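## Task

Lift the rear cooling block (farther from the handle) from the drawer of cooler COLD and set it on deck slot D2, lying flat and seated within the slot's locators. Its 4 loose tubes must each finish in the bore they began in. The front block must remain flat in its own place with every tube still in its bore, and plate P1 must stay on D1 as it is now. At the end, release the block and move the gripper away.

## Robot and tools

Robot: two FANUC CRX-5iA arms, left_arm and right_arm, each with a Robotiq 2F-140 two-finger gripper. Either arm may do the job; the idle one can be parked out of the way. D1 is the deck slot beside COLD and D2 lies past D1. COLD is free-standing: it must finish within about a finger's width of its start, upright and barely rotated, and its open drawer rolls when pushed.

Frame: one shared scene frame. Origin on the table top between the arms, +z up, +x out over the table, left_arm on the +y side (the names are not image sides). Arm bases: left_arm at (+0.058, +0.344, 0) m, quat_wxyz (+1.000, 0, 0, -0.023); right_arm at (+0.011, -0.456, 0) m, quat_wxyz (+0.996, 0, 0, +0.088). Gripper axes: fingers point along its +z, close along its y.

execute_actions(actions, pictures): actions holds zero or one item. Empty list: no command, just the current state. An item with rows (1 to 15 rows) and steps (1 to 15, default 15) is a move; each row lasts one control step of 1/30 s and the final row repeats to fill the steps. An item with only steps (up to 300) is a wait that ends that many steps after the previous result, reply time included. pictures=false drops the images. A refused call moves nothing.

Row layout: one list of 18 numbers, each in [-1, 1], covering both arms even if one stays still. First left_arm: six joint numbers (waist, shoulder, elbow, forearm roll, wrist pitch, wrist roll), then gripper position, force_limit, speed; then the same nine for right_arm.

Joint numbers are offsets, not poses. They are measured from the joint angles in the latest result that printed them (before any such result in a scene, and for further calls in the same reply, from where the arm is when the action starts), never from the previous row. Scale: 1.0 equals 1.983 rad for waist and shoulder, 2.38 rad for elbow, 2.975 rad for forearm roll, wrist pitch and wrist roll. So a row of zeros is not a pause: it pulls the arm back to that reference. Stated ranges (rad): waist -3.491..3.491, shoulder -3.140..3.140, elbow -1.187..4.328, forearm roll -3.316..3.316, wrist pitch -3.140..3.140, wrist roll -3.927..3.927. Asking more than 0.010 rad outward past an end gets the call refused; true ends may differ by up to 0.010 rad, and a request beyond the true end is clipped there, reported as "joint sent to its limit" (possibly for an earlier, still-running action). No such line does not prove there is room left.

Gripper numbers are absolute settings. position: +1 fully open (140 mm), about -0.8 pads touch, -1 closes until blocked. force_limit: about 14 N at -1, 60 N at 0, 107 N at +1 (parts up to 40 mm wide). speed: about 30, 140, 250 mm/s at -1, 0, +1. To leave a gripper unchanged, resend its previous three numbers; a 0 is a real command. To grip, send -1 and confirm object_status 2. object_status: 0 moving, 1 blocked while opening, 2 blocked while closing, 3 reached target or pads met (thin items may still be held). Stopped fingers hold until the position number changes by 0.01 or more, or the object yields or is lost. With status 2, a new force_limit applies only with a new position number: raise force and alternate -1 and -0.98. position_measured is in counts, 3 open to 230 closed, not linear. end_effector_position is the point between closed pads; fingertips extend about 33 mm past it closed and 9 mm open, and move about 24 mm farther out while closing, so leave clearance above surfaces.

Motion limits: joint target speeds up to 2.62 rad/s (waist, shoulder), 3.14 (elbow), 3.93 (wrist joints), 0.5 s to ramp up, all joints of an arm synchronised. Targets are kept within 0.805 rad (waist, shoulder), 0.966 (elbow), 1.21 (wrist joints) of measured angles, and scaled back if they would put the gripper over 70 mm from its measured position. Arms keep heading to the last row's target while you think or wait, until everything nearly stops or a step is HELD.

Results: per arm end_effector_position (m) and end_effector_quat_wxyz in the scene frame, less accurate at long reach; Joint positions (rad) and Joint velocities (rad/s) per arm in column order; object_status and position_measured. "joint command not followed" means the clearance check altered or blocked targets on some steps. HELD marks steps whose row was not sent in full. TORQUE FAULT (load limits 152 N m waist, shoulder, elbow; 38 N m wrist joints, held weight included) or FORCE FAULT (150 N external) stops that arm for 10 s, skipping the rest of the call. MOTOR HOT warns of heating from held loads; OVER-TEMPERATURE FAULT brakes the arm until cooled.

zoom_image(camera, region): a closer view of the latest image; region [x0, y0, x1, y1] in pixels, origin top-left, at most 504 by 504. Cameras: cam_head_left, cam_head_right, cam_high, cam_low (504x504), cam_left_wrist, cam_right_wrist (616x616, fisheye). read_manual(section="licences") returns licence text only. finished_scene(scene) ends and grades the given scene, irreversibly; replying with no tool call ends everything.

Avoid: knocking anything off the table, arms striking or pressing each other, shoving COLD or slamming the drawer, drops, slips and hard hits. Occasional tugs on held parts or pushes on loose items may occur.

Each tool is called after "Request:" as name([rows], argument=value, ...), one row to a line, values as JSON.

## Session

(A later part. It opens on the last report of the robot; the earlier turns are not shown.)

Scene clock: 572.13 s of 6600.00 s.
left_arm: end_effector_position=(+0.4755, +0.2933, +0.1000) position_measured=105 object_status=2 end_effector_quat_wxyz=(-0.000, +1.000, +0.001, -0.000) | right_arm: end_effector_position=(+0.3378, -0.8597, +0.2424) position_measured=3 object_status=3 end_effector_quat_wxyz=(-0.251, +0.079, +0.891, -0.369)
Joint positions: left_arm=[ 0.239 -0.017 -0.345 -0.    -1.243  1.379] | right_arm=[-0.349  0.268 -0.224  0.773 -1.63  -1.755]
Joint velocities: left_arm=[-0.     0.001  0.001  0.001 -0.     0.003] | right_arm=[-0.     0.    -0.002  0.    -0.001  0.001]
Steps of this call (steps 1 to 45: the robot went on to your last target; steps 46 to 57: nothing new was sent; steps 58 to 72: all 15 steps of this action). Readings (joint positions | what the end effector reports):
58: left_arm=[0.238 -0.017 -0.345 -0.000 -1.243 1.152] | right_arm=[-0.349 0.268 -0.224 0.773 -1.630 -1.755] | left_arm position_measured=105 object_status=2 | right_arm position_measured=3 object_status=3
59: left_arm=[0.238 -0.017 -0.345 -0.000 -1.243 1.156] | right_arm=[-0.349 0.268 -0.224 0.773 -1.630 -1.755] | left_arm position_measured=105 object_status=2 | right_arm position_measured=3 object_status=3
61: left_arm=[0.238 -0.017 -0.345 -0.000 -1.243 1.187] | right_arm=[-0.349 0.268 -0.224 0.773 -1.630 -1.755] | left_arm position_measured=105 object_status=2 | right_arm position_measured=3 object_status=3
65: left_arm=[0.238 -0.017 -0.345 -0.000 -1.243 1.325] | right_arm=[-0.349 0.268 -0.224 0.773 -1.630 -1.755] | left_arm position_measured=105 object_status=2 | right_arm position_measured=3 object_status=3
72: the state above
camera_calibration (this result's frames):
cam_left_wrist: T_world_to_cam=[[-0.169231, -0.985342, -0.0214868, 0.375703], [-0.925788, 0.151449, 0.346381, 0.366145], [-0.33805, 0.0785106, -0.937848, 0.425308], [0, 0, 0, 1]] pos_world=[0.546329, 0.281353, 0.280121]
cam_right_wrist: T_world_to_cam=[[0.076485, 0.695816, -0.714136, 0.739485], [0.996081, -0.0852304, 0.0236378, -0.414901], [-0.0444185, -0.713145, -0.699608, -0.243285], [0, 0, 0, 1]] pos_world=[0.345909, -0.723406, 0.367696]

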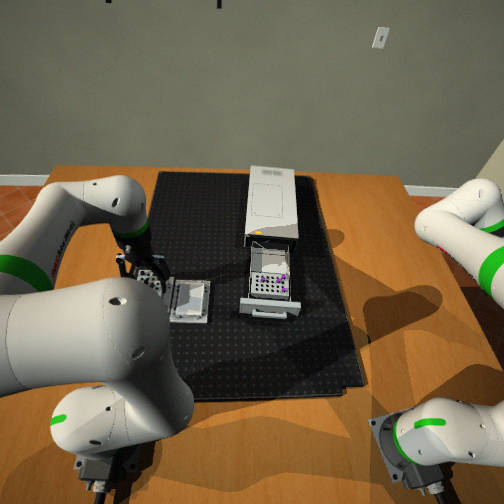

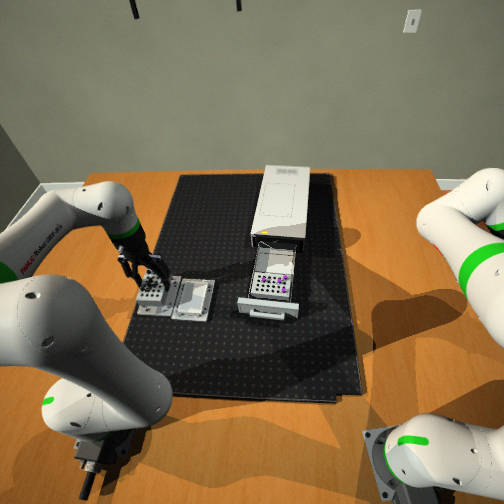

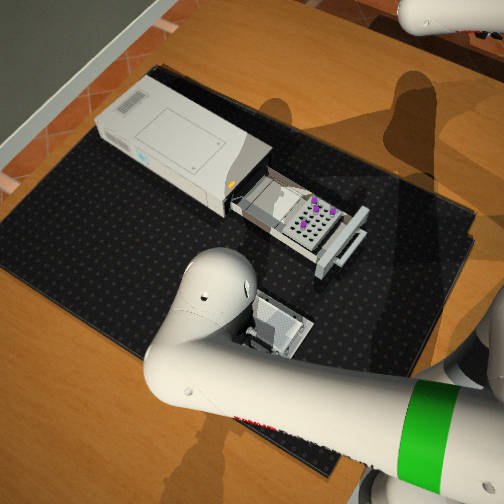

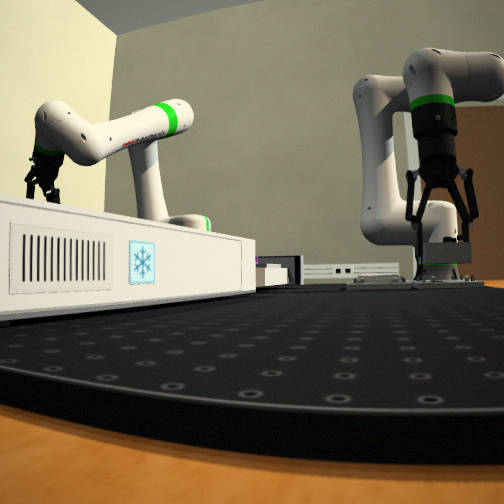

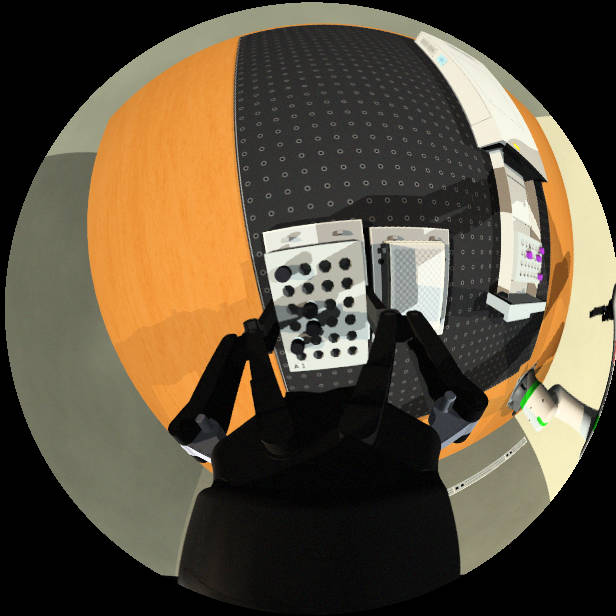

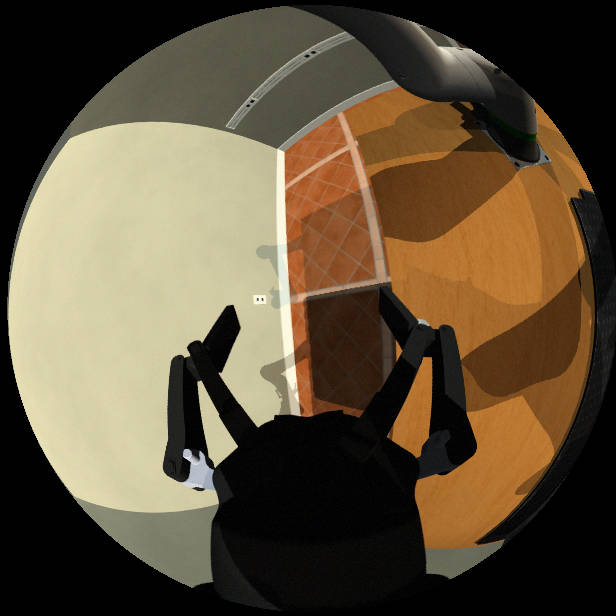

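Request:
execute_actions([
  {"rows": [[-0.0001, 0.0006, -0.0002, 0, 0.0005, 0, -1, 0.7, -0.9, 0, 0, 0, 0, 0, 0, 1, 0, 0],[-0.0002, 0.002, -0.0007, 0, 0.002, 0, -1, 0.7, -0.9, 0, 0, 0, 0, 0, 0, 1, 0, 0],[-0.0005, 0.0041, -0.0015, 0, 0.004, 0.0001, -1, 0.7, -0.9, 0, 0, 0, 0, 0, 0, 1, 0, 0],[-0.0008, 0.0066, -0.0024, 0, 0.0063, 0.0001, -1, 0.7, -0.9, 0, 0, 0, 0, 0, 0, 1, 0, 0],[-0.001, 0.009, -0.0032, 0, 0.0086, 0.0001, -1, 0.7, -0.9, 0, 0, 0, 0, 0, 0, 1, 0, 0],[-0.0013, 0.0111, -0.004, 0, 0.0106, 0.0002, -1, 0.7, -0.9, 0, 0, 0, 0, 0, 0, 1, 0, 0],[-0.0014, 0.0125, -0.0045, 0, 0.012, 0.0002, -1, 0.7, -0.9, 0, 0, 0, 0, 0, 0, 1, 0, 0],[-0.0015, 0.0131, -0.0047, 0, 0.0125, 0.0002, -1, 0.7, -0.9, 0, 0, 0, 0, 0, 0, 1, 0, 0]], "steps": 15},
])

Scene clock: 642.47 s of 6600.00 s.
left_arm: end_effector_position=(+0.4805, +0.2930, +0.0851) position_measured=105 object_status=2 end_effector_quat_wxyz=(-0.000, +1.000, -0.000, -0.000) | right_arm: end_effector_position=(+0.3378, -0.8597, +0.2424) position_measured=3 object_status=3 end_effector_quat_wxyz=(-0.251, +0.079, +0.891, -0.369)
Joint positions: left_arm=[ 0.236  0.009 -0.356 -0.    -1.206  1.38 ] | right_arm=[-0.349  0.268 -0.224  0.773 -1.63  -1.755]
Joint velocities: left_arm=[-0.     0.003 -0.002  0.     0.004  0.001] | right_arm=[ 0.001  0.001 -0.001  0.     0.     0.   ]
Steps of this call (steps 1 to 15: the robot went on to your last target; steps 16 to 90: nothing new was sent; then 66.83 s passed at rest; steps 91 to 105: all 15 steps of this action). Readings (joint positions | what the end effector reports):
91: left_arm=[0.239 -0.017 -0.345 -0.000 -1.243 1.379] | right_arm=[-0.349 0.268 -0.224 0.773 -1.630 -1.755] | left_arm position_measured=105 object_status=2 | right_arm position_measured=3 object_status=3
92: left_arm=[0.239 -0.017 -0.345 -0.000 -1.243 1.379] | right_arm=[-0.349 0.268 -0.224 0.773 -1.630 -1.755] | left_arm position_measured=105 object_status=2 | right_arm position_measured=3 object_status=3
94: left_arm=[0.238 -0.014 -0.345 -0.000 -1.238 1.379] | right_arm=[-0.349 0.268 -0.224 0.773 -1.630 -1.755] | left_arm position_measured=105 object_status=2 | right_arm position_measured=3 object_status=3
98: left_arm=[0.237 0.001 -0.352 -0.000 -1.217 1.380] | right_arm=[-0.349 0.268 -0.224 0.773 -1.630 -1.755] | left_arm position_measured=105 object_status=2 | right_arm position_measured=3 object_status=3
105: the state above
camera_calibration (this result's frames):
cam_left_wrist: T_world_to_cam=[[-0.171565, -0.984938, -0.0215117, 0.376986], [-0.925451, 0.153639, 0.346317, 0.375156], [-0.337795, 0.0793238, -0.937871, 0.41268], [0, 0, 0, 1]] pos_world=[0.551268, 0.280934, 0.265227]
cam_right_wrist: T_world_to_cam=[[0.0764853, 0.695816, -0.714136, 0.739485], [0.996081, -0.0852304, 0.0236381, -0.414901], [-0.0444183, -0.713145, -0.699608, -0.243285], [0, 0, 0, 1]] pos_world=[0.345909, -0.723406, 0.367696]

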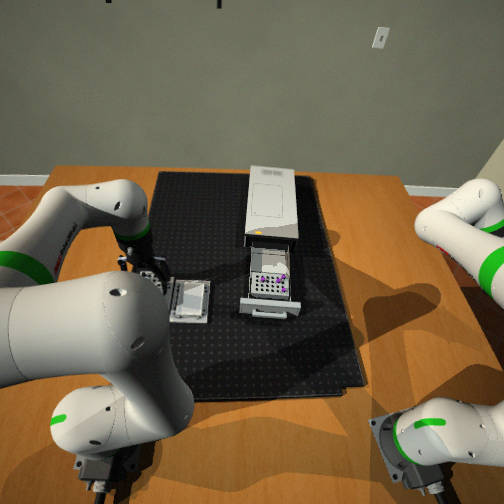

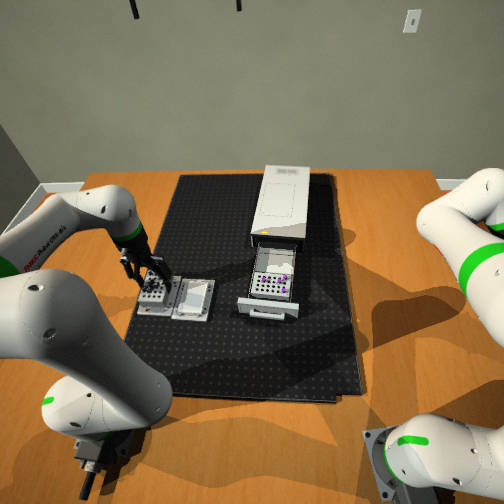

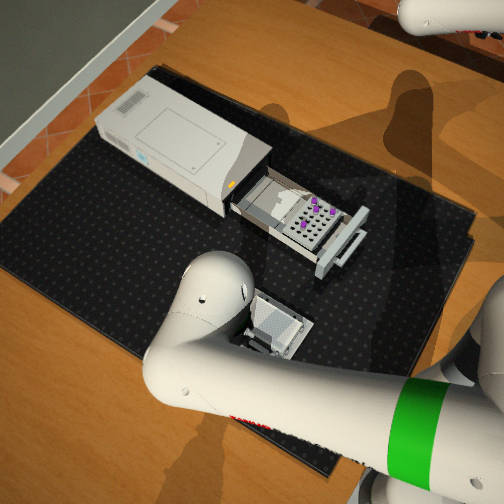

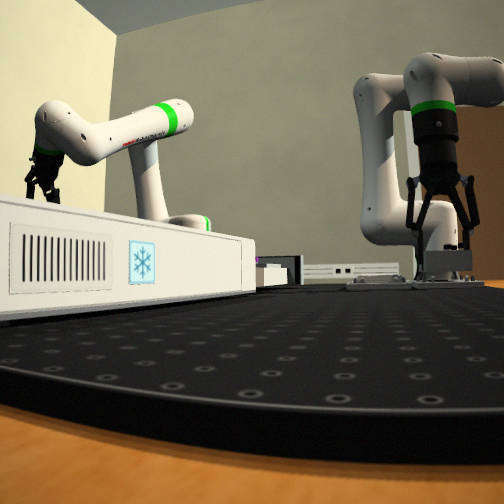

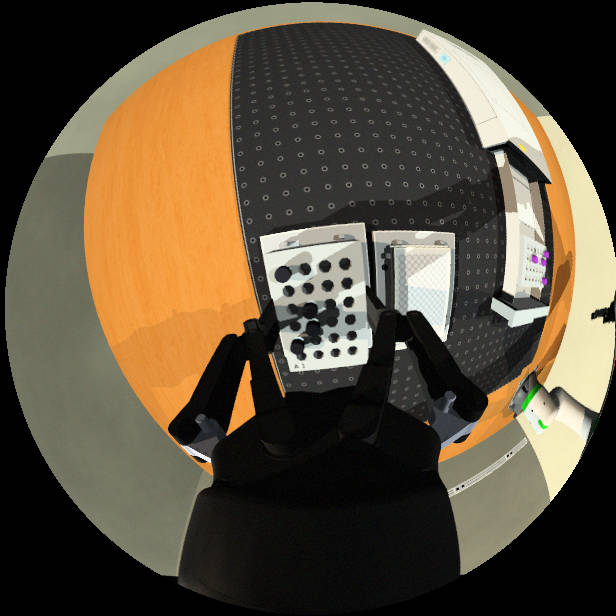

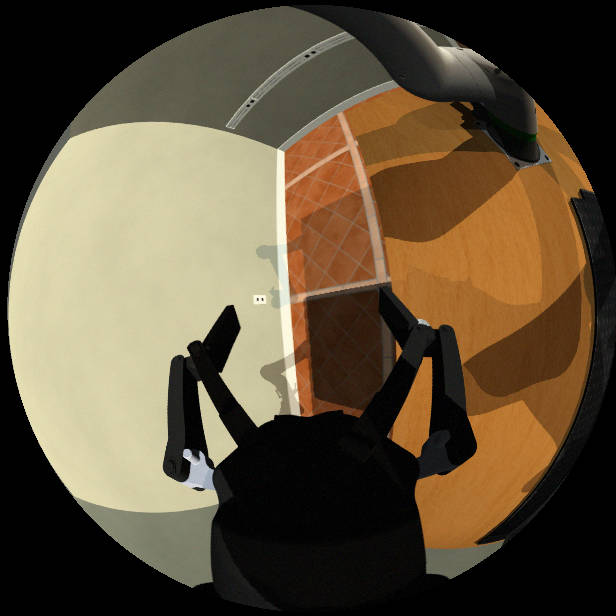

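Request:
zoom_image(camera="cam_left_wrist", region=[255, 215, 375, 265])

Request:
zoom_image(camera="cam_low", region=[405, 235, 495, 295])

Request:
zoom_image(camera="cam_head_right", region=[130, 265, 190, 325])

Region (255, 215, 375, 265) of cam_left_wrist's 616x616 image, scaled by 4.200, with more detail than that image has; it fills the top 210 rows of this view, and the rest is white.

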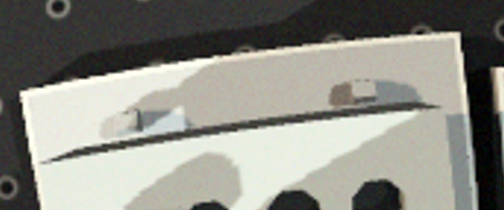

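Region (405, 235, 495, 295) of cam_low's 504x504 image, scaled by 5.600, with more detail than that image has.

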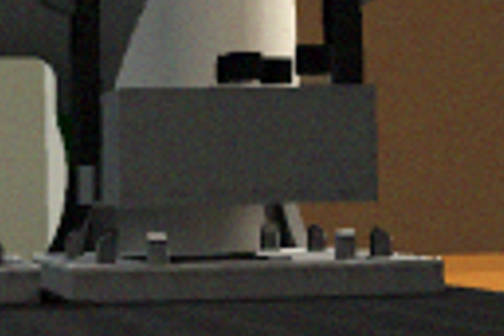

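Region (130, 265, 190, 325) of cam_head_right's 504x504 image, scaled by 8.400, with more detail than that image has.

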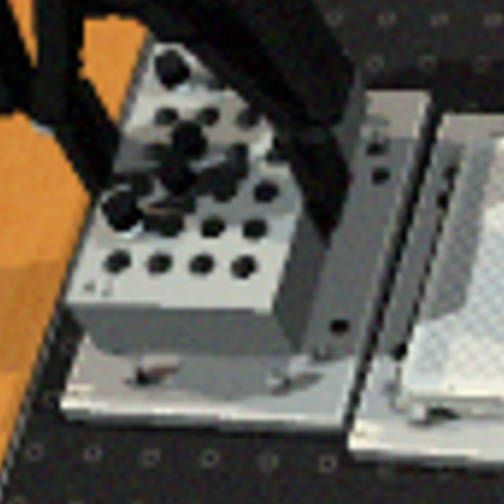

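Request:
zoom_image(camera="cam_left_wrist", region=[325, 218, 375, 253])

Request:
zoom_image(camera="cam_left_wrist", region=[255, 228, 305, 263])

Request:
zoom_image(camera="cam_left_wrist", region=[370, 222, 460, 272])

Region (325, 218, 375, 253) of cam_left_wrist's 616x616 image, scaled by 10.080, with more detail than that image has; it fills the top 353 rows of this view, and the rest is white.

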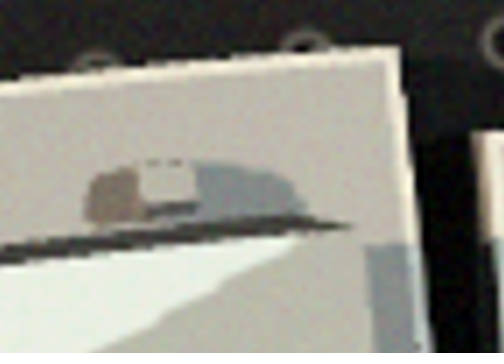

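Region (255, 228, 305, 263) of cam_left_wrist's 616x616 image, scaled by 10.080, with more detail than that image has; it fills the top 353 rows of this view, and the rest is white.

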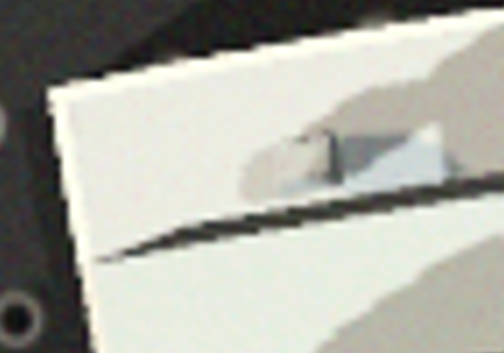

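Region (370, 222, 460, 272) of cam_left_wrist's 616x616 image, scaled by 5.600, with more detail than that image has.

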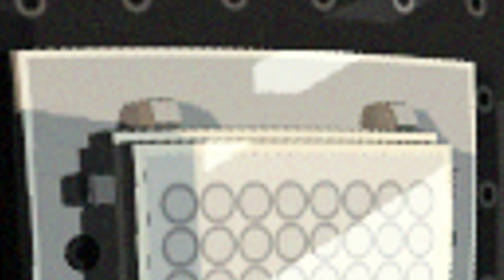

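Request:
execute_actions([
  {"rows": [[0, 0.0003, -0.0003, 0, 0.0004, -0.0001, -1, 0.7, -0.9, 0, 0, 0, 0, 0, 0, 1, 0, 0],[0.0001, 0.0009, -0.0011, 0, 0.0015, -0.0003, -1, 0.7, -0.9, 0, 0, 0, 0, 0, 0, 1, 0, 0],[0.0002, 0.0018, -0.0022, 0, 0.003, -0.0005, -1, 0.7, -0.9, 0, 0, 0, 0, 0, 0, 1, 0, 0],[0.0003, 0.0027, -0.0033, 0, 0.0044, -0.0007, -1, 0.7, -0.9, 0, 0, 0, 0, 0, 0, 1, 0, 0],[0.0004, 0.0033, -0.0041, 0, 0.0055, -0.0009, -1, 0.7, -0.9, 0, 0, 0, 0, 0, 0, 1, 0, 0],[0.00044, 0.0036, -0.0044, 0, 0.0059, -0.001, -1, 0.7, -0.9, 0, 0, 0, 0, 0, 0, 1, 0, 0]], "steps": 14},
])

Scene clock: 697.03 s of 6600.00 s.
left_arm: end_effector_position=(+0.4807, +0.2934, +0.0781) position_measured=105 object_status=2 end_effector_quat_wxyz=(-0.000, +1.000, -0.001, -0.000) | right_arm: end_effector_position=(+0.3378, -0.8597, +0.2424) position_measured=3 object_status=3 end_effector_quat_wxyz=(-0.251, +0.079, +0.891, -0.369)
Joint positions: left_arm=[ 0.237  0.016 -0.366 -0.    -1.189  1.377] | right_arm=[-0.349  0.268 -0.224  0.773 -1.63  -1.755]
Joint velocities: left_arm=[ 0.     0.001 -0.001  0.     0.001 -0.001] | right_arm=[-0.     0.001  0.002 -0.001  0.    -0.   ]
Steps of this call (steps 1 to 15: the robot went on to your last target; steps 16 to 90: nothing new was sent; then 51.10 s passed at rest; steps 91 to 104: all 14 steps of this action). Readings (joint positions | what the end effector reports):
91: left_arm=[0.236 0.009 -0.356 -0.000 -1.206 1.380] | right_arm=[-0.349 0.268 -0.224 0.773 -1.630 -1.755] | left_arm position_measured=105 object_status=2 | right_arm position_measured=3 object_status=3
92: left_arm=[0.236 0.009 -0.356 -0.000 -1.206 1.380] | right_arm=[-0.349 0.268 -0.224 0.773 -1.630 -1.755] | left_arm position_measured=105 object_status=2 | right_arm position_measured=3 object_status=3
94: left_arm=[0.236 0.011 -0.358 -0.000 -1.202 1.379] | right_arm=[-0.349 0.268 -0.224 0.773 -1.630 -1.755] | left_arm position_measured=105 object_status=2 | right_arm position_measured=3 object_status=3
98: left_arm=[0.236 0.015 -0.365 -0.000 -1.191 1.377] | right_arm=[-0.349 0.268 -0.224 0.773 -1.630 -1.755] | left_arm position_measured=105 object_status=2 | right_arm position_measured=3 object_status=3
104: the state above
camera_calibration (this result's frames):
cam_left_wrist: T_world_to_cam=[[-0.173633, -0.984576, -0.0214972, 0.378142], [-0.925113, 0.155585, 0.346351, 0.376978], [-0.337664, 0.0800253, -0.937859, 0.405828], [0, 0, 0, 1]] pos_world=[0.551439, 0.281181, 0.258171]
cam_right_wrist: T_world_to_cam=[[0.0764849, 0.695816, -0.714136, 0.739485], [0.996081, -0.0852304, 0.0236377, -0.414901], [-0.0444186, -0.713145, -0.699608, -0.243285], [0, 0, 0, 1]] pos_world=[0.345909, -0.723406, 0.367696]

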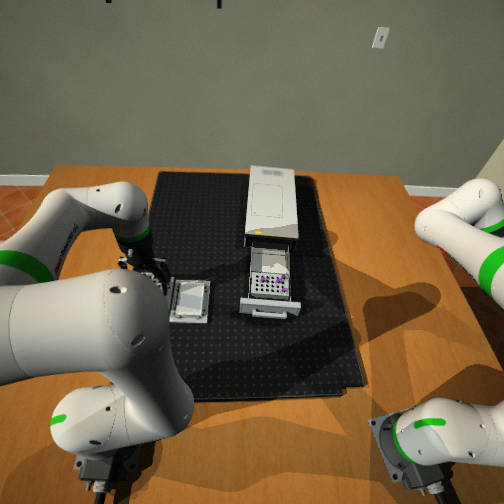

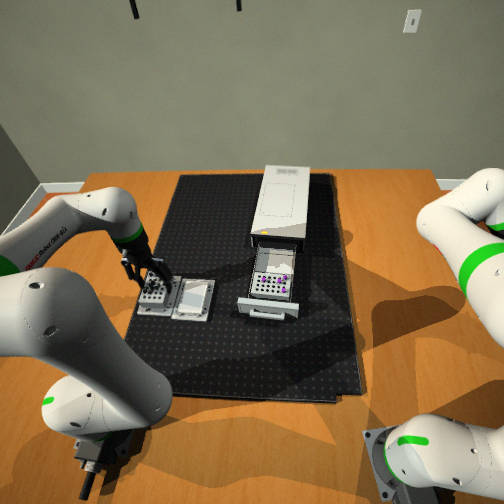

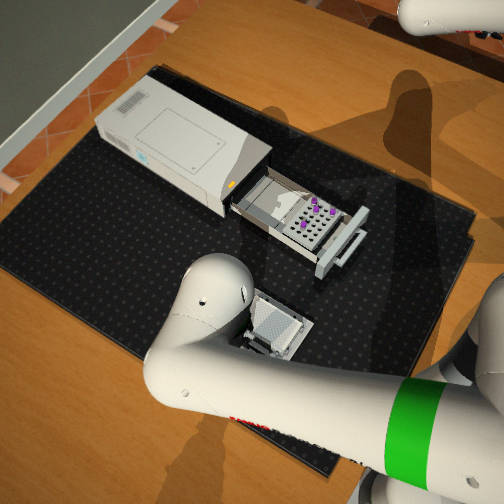

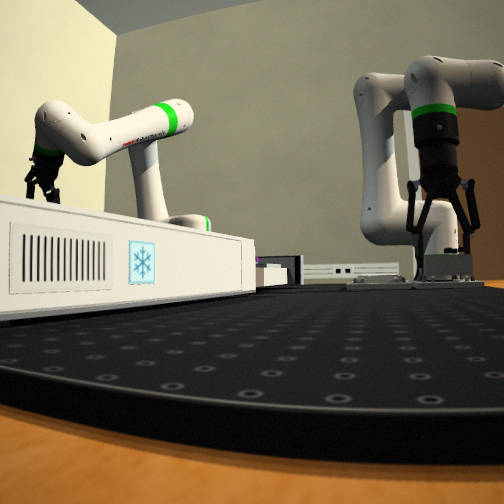

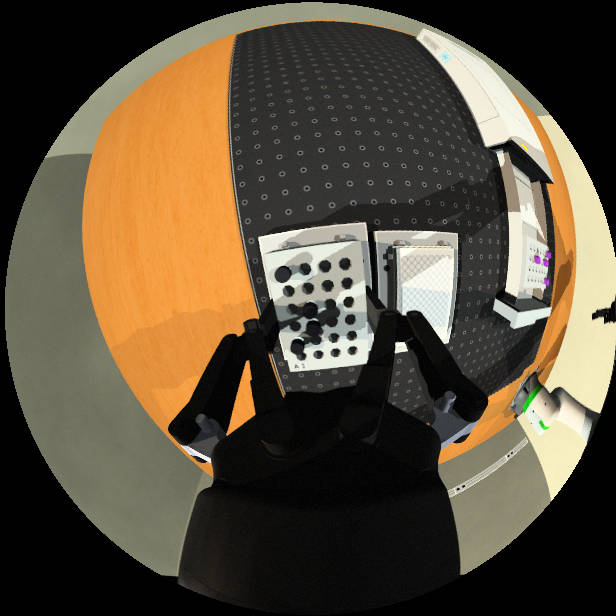

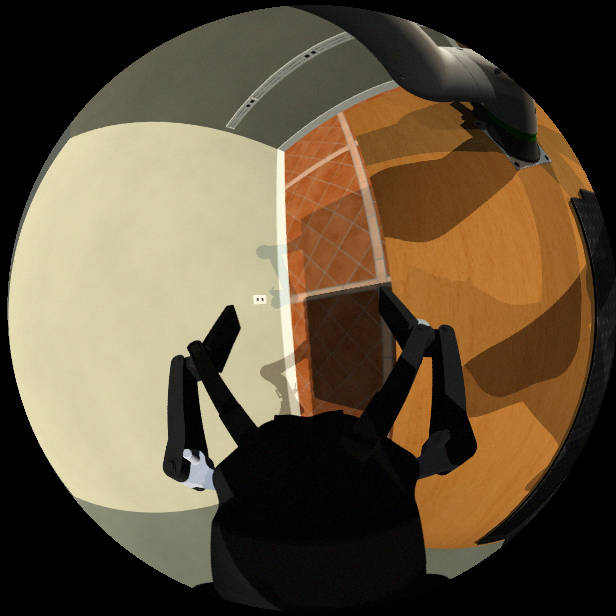

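Request:
zoom_image(camera="cam_left_wrist", region=[325, 218, 375, 253])

Request:
zoom_image(camera="cam_left_wrist", region=[255, 228, 305, 263])

Request:
zoom_image(camera="cam_low", region=[410, 250, 490, 292])

Request:
zoom_image(camera="cam_head_right", region=[132, 270, 186, 320])

Region (325, 218, 375, 253) of cam_left_wrist's 616x616 image, scaled by 10.080, with more detail than that image has; it fills the top 353 rows of this view, and the rest is white.

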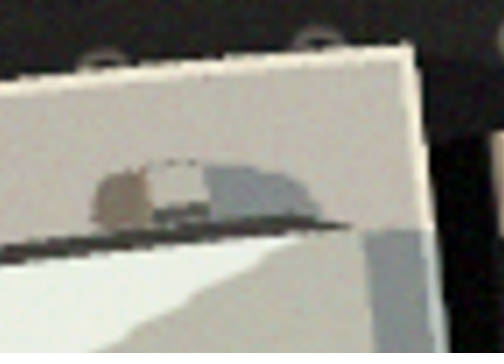

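Region (255, 228, 305, 263) of cam_left_wrist's 616x616 image, scaled by 10.080, with more detail than that image has; it fills the top 353 rows of this view, and the rest is white.

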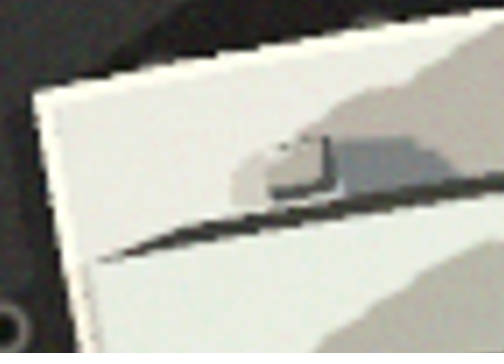

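Region (410, 250, 490, 292) of cam_low's 504x504 image, scaled by 6.300, with more detail than that image has; it fills the top 265 rows of this view, and the rest is white.

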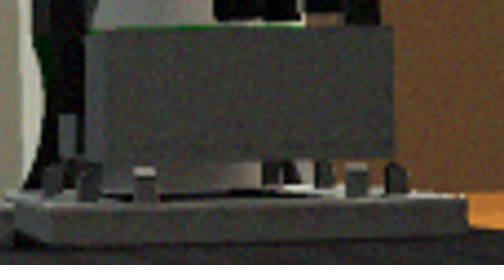

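Region (132, 270, 186, 320) of cam_head_right's 504x504 image, scaled by 9.333, with more detail than that image has; it fills the top 467 rows of this view, and the rest is white.

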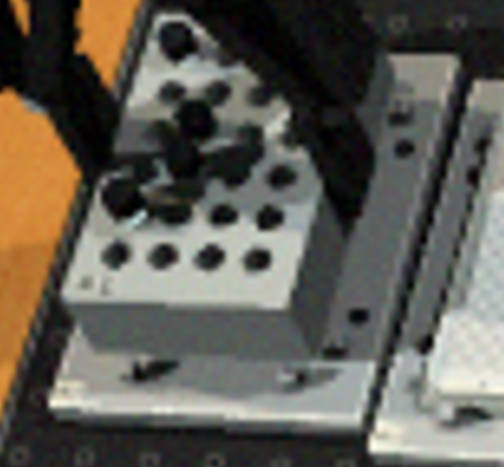

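Request:
execute_actions(actions=[])

Scene clock: 722.97 s of 6600.00 s.
left_arm: end_effector_position=(+0.4806, +0.2934, +0.0780) position_measured=105 object_status=2 end_effector_quat_wxyz=(-0.000, +1.000, -0.001, -0.000) | right_arm: end_effector_position=(+0.3378, -0.8597, +0.2424) position_measured=3 object_status=3 end_effector_quat_wxyz=(-0.251, +0.079, +0.891, -0.369)
Joint positions: left_arm=[ 0.237  0.016 -0.366 -0.    -1.189  1.377] | right_arm=[-0.349  0.268 -0.224  0.773 -1.63  -1.755]
Joint velocities: left_arm=[-0.     0.001 -0.001 -0.    -0.    -0.   ] | right_arm=[ 0.    -0.    -0.001  0.    -0.    -0.001]
Steps of this call (steps 1 to 15: the robot went on to your last target; steps 16 to 90: nothing new was sent; then 22.93 s passed at rest). Readings (joint positions | what the end effector reports):
1: left_arm=[0.237 0.016 -0.366 -0.000 -1.189 1.377] | right_arm=[-0.349 0.268 -0.224 0.773 -1.630 -1.755] | left_arm position_measured=105 object_status=2 | right_arm position_measured=3 object_status=3
2: left_arm=[0.237 0.016 -0.366 -0.000 -1.189 1.377] | right_arm=[-0.349 0.268 -0.224 0.773 -1.630 -1.755] | left_arm position_measured=105 object_status=2 | right_arm position_measured=3 object_status=3
4: left_arm=[0.237 0.016 -0.366 -0.000 -1.189 1.377] | right_arm=[-0.349 0.268 -0.224 0.773 -1.630 -1.755] | left_arm position_measured=105 object_status=2 | right_arm position_measured=3 object_status=3
8: left_arm=[0.237 0.016 -0.366 -0.000 -1.189 1.377] | right_arm=[-0.349 0.268 -0.224 0.773 -1.630 -1.755] | left_arm position_measured=105 object_status=2 | right_arm position_measured=3 object_status=3
90: the state above
All arms were judged still, so your last target was given up. Only a new action makes them travel on or press farther. Fingers that are still opening or closing keep moving.
camera_calibration (this result's frames):
cam_left_wrist: T_world_to_cam=[[-0.173638, -0.984575, -0.0214898, 0.378144], [-0.925106, 0.15559, 0.346369, 0.376979], [-0.337683, 0.080023, -0.937852, 0.405803], [0, 0, 0, 1]] pos_world=[0.551438, 0.281183, 0.258136]
cam_right_wrist: T_world_to_cam=[[0.0764851, 0.695816, -0.714136, 0.739485], [0.996081, -0.0852305, 0.0236377, -0.414901], [-0.0444187, -0.713145, -0.699608, -0.243285], [0, 0, 0, 1]] pos_world=[0.345909, -0.723406, 0.367696]

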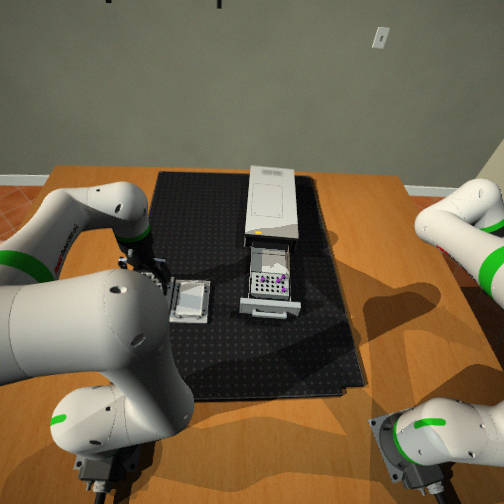

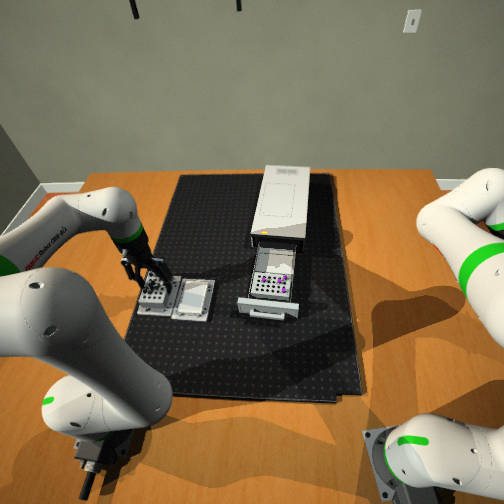

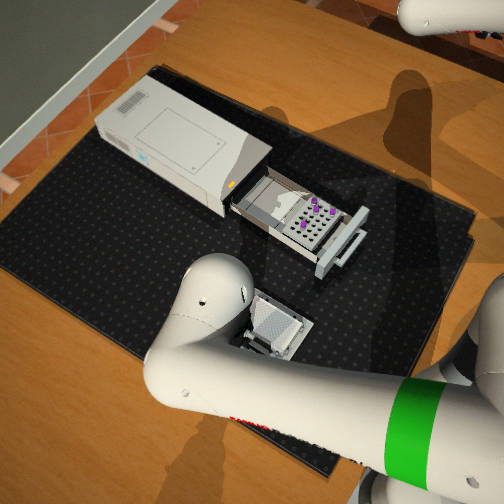

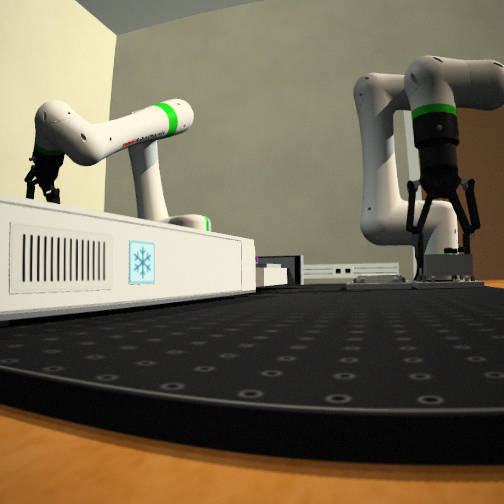

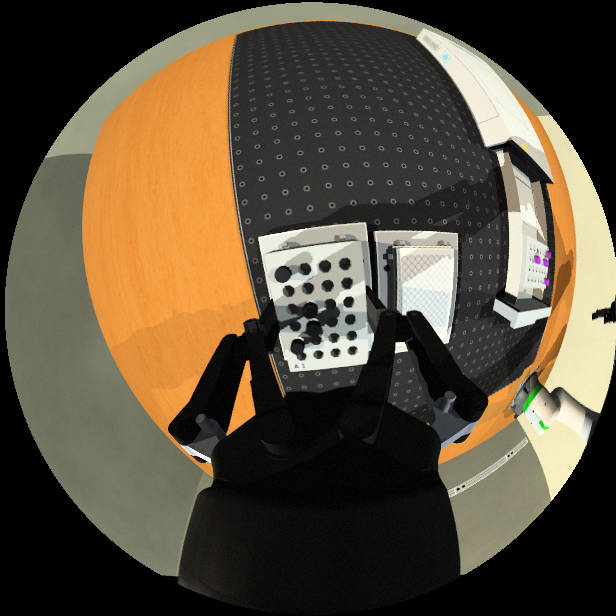

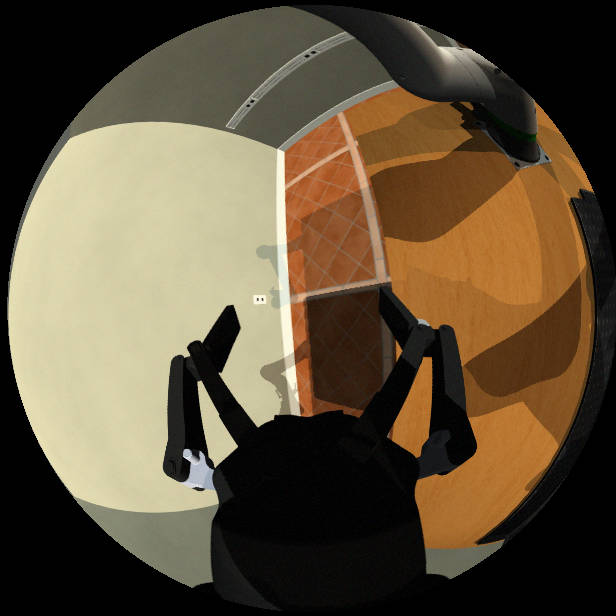

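Request:
execute_actions([
  {"rows": [[0,0.00004,-0.00006,0,0.00007,-0.0004,-1,0.7,-0.9,0,0,0,0,0,0,1,0,0],[0,0.00017,-0.00022,0,0.00029,-0.0008,-1,0.7,-0.9,0,0,0,0,0,0,1,0,0],[0,0.00036,-0.00046,0,0.00061,-0.0011,-1,0.7,-0.9,0,0,0,0,0,0,1,0,0],[0,0.0006,-0.00078,0,0.00103,-0.0013,-1,0.7,-0.9,0,0,0,0,0,0,1,0,0],[0,0.00089,-0.00116,0,0.00152,-0.0013,-1,0.7,-0.9,0,0,0,0,0,0,1,0,0],[0,0.00121,-0.00157,0,0.00206,-0.0013,-1,0.7,-0.9,0,0,0,0,0,0,1,0,0],[0,0.00155,-0.00201,0,0.00264,-0.0013,-1,0.7,-0.9,0,0,0,0,0,0,1,0,0],[0,0.00189,-0.00245,0,0.00322,-0.0013,-1,0.7,-0.9,0,0,0,0,0,0,1,0,0],[0,0.00223,-0.00289,0,0.0038,-0.0013,-1,0.7,-0.9,0,0,0,0,0,0,1,0,0],[0,0.00255,-0.0033,0,0.00434,-0.0013,-1,0.7,-0.9,0,0,0,0,0,0,1,0,0],[0,0.00284,-0.00368,0,0.00483,-0.0013,-1,0.7,-0.9,0,0,0,0,0,0,1,0,0],[0,0.00308,-0.004,0,0.00525,-0.0013,-1,0.7,-0.9,0,0,0,0,0,0,1,0,0],[0,0.00327,-0.00424,0,0.00557,-0.0013,-1,0.7,-0.9,0,0,0,0,0,0,1,0,0],[0,0.0034,-0.0044,0,0.00579,-0.0013,-1,0.7,-0.9,0,0,0,0,0,0,1,0,0],[0,0.00344,-0.00446,0,0.00586,-0.0013,-1,0.7,-0.9,0,0,0,0,0,0,1,0,0]], "steps": 15},
], pictures=false)

Request:
execute_actions([
  {"steps": 15},
])

Scene clock: 750.63 s of 6600.00 s.
left_arm: end_effector_position=(+0.4806, +0.2934, +0.0717) position_measured=105 object_status=2 end_effector_quat_wxyz=(-0.000, +1.000, -0.003, -0.000) | right_arm: end_effector_position=(+0.3378, -0.8597, +0.2424) position_measured=3 object_status=3 end_effector_quat_wxyz=(-0.251, +0.079, +0.891, -0.369)
Joint positions: left_arm=[ 0.237  0.022 -0.376 -0.    -1.173  1.373] | right_arm=[-0.349  0.268 -0.224  0.773 -1.63  -1.755]
Joint velocities: left_arm=[ 0.     0.011 -0.017  0.     0.028  0.   ] | right_arm=[-0.001  0.001 -0.    -0.001 -0.     0.001]
Steps of this call (steps 1 to 90: nothing new was sent; then 24.17 s passed at rest; steps 91 to 105: all 15 steps of this action). Readings (joint positions | what the end effector reports):
91: left_arm=[0.237 0.016 -0.366 -0.000 -1.189 1.377] | right_arm=[-0.349 0.268 -0.224 0.773 -1.630 -1.755] | left_arm position_measured=105 object_status=2 | right_arm position_measured=3 object_status=3
92: left_arm=[0.237 0.016 -0.366 -0.000 -1.189 1.376] | right_arm=[-0.349 0.268 -0.224 0.773 -1.630 -1.755] | left_arm position_measured=105 object_status=2 | right_arm position_measured=3 object_status=3
94: left_arm=[0.237 0.016 -0.367 -0.000 -1.188 1.375] | right_arm=[-0.349 0.268 -0.224 0.773 -1.630 -1.755] | left_arm position_measured=105 object_status=2 | right_arm position_measured=3 object_status=3
98: left_arm=[0.237 0.018 -0.369 -0.000 -1.183 1.373] | right_arm=[-0.349 0.268 -0.224 0.773 -1.630 -1.755] | left_arm position_measured=105 object_status=2 | right_arm position_measured=3 object_status=3
105: the state above

Scene clock: 751.13 s of 6600.00 s.
left_arm: end_effector_position=(+0.4806, +0.2934, +0.0710) position_measured=105 object_status=2 end_effector_quat_wxyz=(-0.000, +1.000, -0.003, -0.000) | right_arm: end_effector_position=(+0.3378, -0.8597, +0.2424) position_measured=3 object_status=3 end_effector_quat_wxyz=(-0.251, +0.079, +0.891, -0.369)
Joint positions: left_arm=[ 0.237  0.023 -0.377 -0.    -1.171  1.373] | right_arm=[-0.349  0.268 -0.224  0.773 -1.63  -1.755]
Joint velocities: left_arm=[ 0.    -0.001 -0.001  0.    -0.     0.   ] | right_arm=[ 0.     0.001 -0.001  0.    -0.001 -0.   ]
Steps of this call (steps 1 to 15: the robot went on to your last target). Readings (joint positions | what the end effector reports):
1: left_arm=[0.237 0.022 -0.376 -0.000 -1.172 1.373] | right_arm=[-0.349 0.268 -0.224 0.773 -1.630 -1.755] | left_arm position_measured=105 object_status=2 | right_arm position_measured=3 object_status=3
2: left_arm=[0.237 0.023 -0.376 -0.000 -1.172 1.373] | right_arm=[-0.349 0.268 -0.224 0.773 -1.630 -1.755] | left_arm position_measured=105 object_status=2 | right_arm position_measured=3 object_status=3
4: left_arm=[0.237 0.023 -0.377 -0.000 -1.171 1.373] | right_arm=[-0.349 0.268 -0.224 0.773 -1.630 -1.755] | left_arm position_measured=105 object_status=2 | right_arm position_measured=3 object_status=3
8: left_arm=[0.237 0.023 -0.377 -0.000 -1.171 1.373] | right_arm=[-0.349 0.268 -0.224 0.773 -1.630 -1.755] | left_arm position_measured=105 object_status=2 | right_arm position_measured=3 object_status=3
15: the state above
All arms were judged still, so your last target was given up. Only a new action makes them travel on or press farther. Fingers that are still opening or closing keep moving.
camera_calibration (this result's frames):
cam_left_wrist: T_world_to_cam=[[-0.177446, -0.983896, -0.0214885, 0.379602], [-0.924496, 0.159168, 0.34637, 0.378002], [-0.337372, 0.0813279, -0.937852, 0.3987], [0, 0, 0, 1]] pos_world=[0.55133, 0.280898, 0.25115]
cam_right_wrist: T_world_to_cam=[[0.0764849, 0.695816, -0.714136, 0.739485], [0.996081, -0.0852303, 0.0236376, -0.414901], [-0.0444186, -0.713145, -0.699608, -0.243285], [0, 0, 0, 1]] pos_world=[0.345909, -0.723406, 0.367696]

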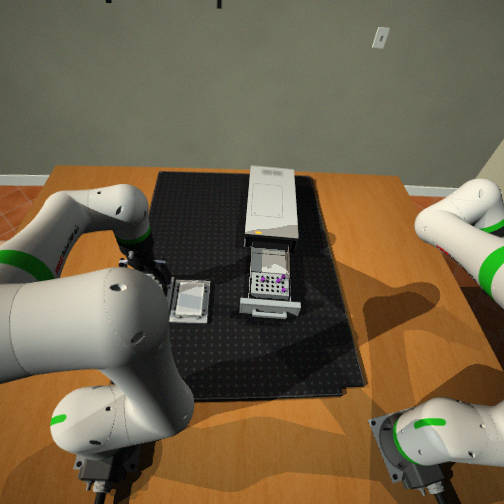

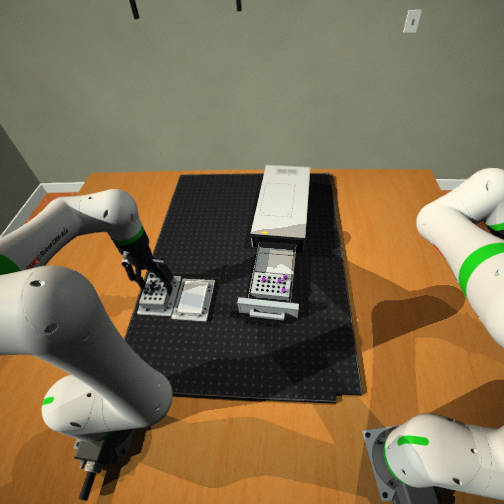

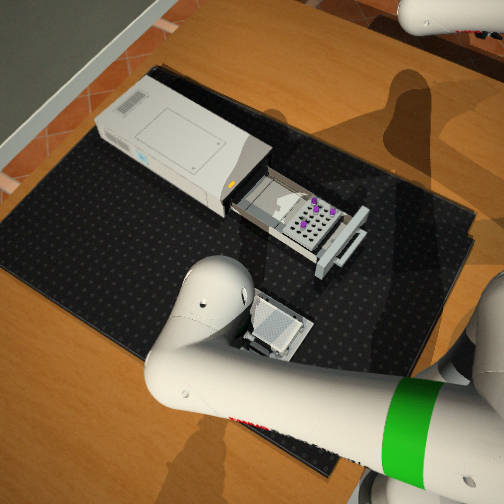

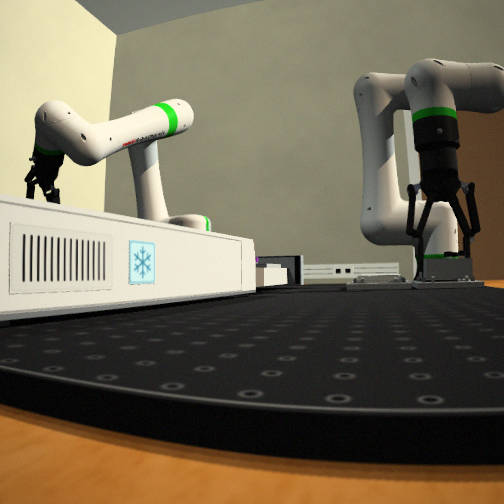

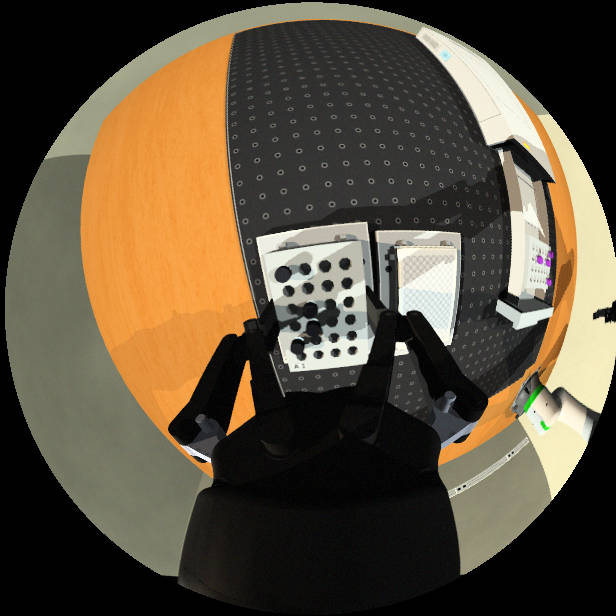

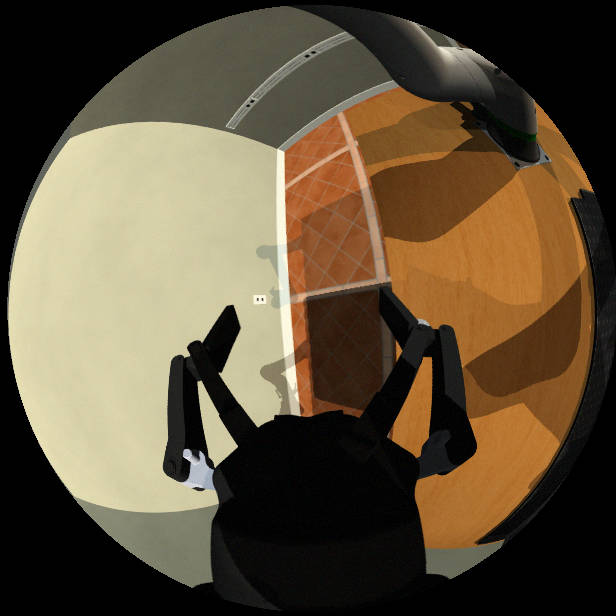

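Request:
zoom_image(camera="cam_low", region=[410, 250, 490, 292])

Request:
zoom_image(camera="cam_left_wrist", region=[250, 215, 390, 285])

Region (410, 250, 490, 292) of cam_low's 504x504 image, scaled by 6.300, with more detail than that image has; it fills the top 265 rows of this view, and the rest is white.

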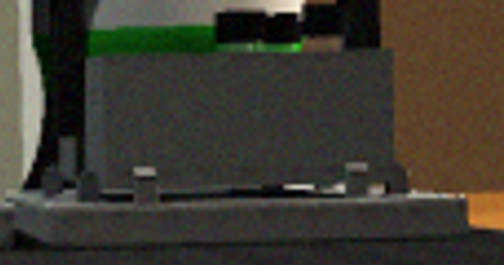

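Region (250, 215, 390, 285) of cam_left_wrist's 616x616 image, scaled by 3.600, with more detail than that image has.

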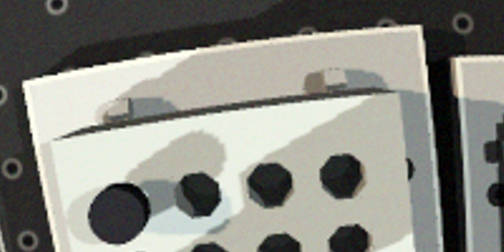

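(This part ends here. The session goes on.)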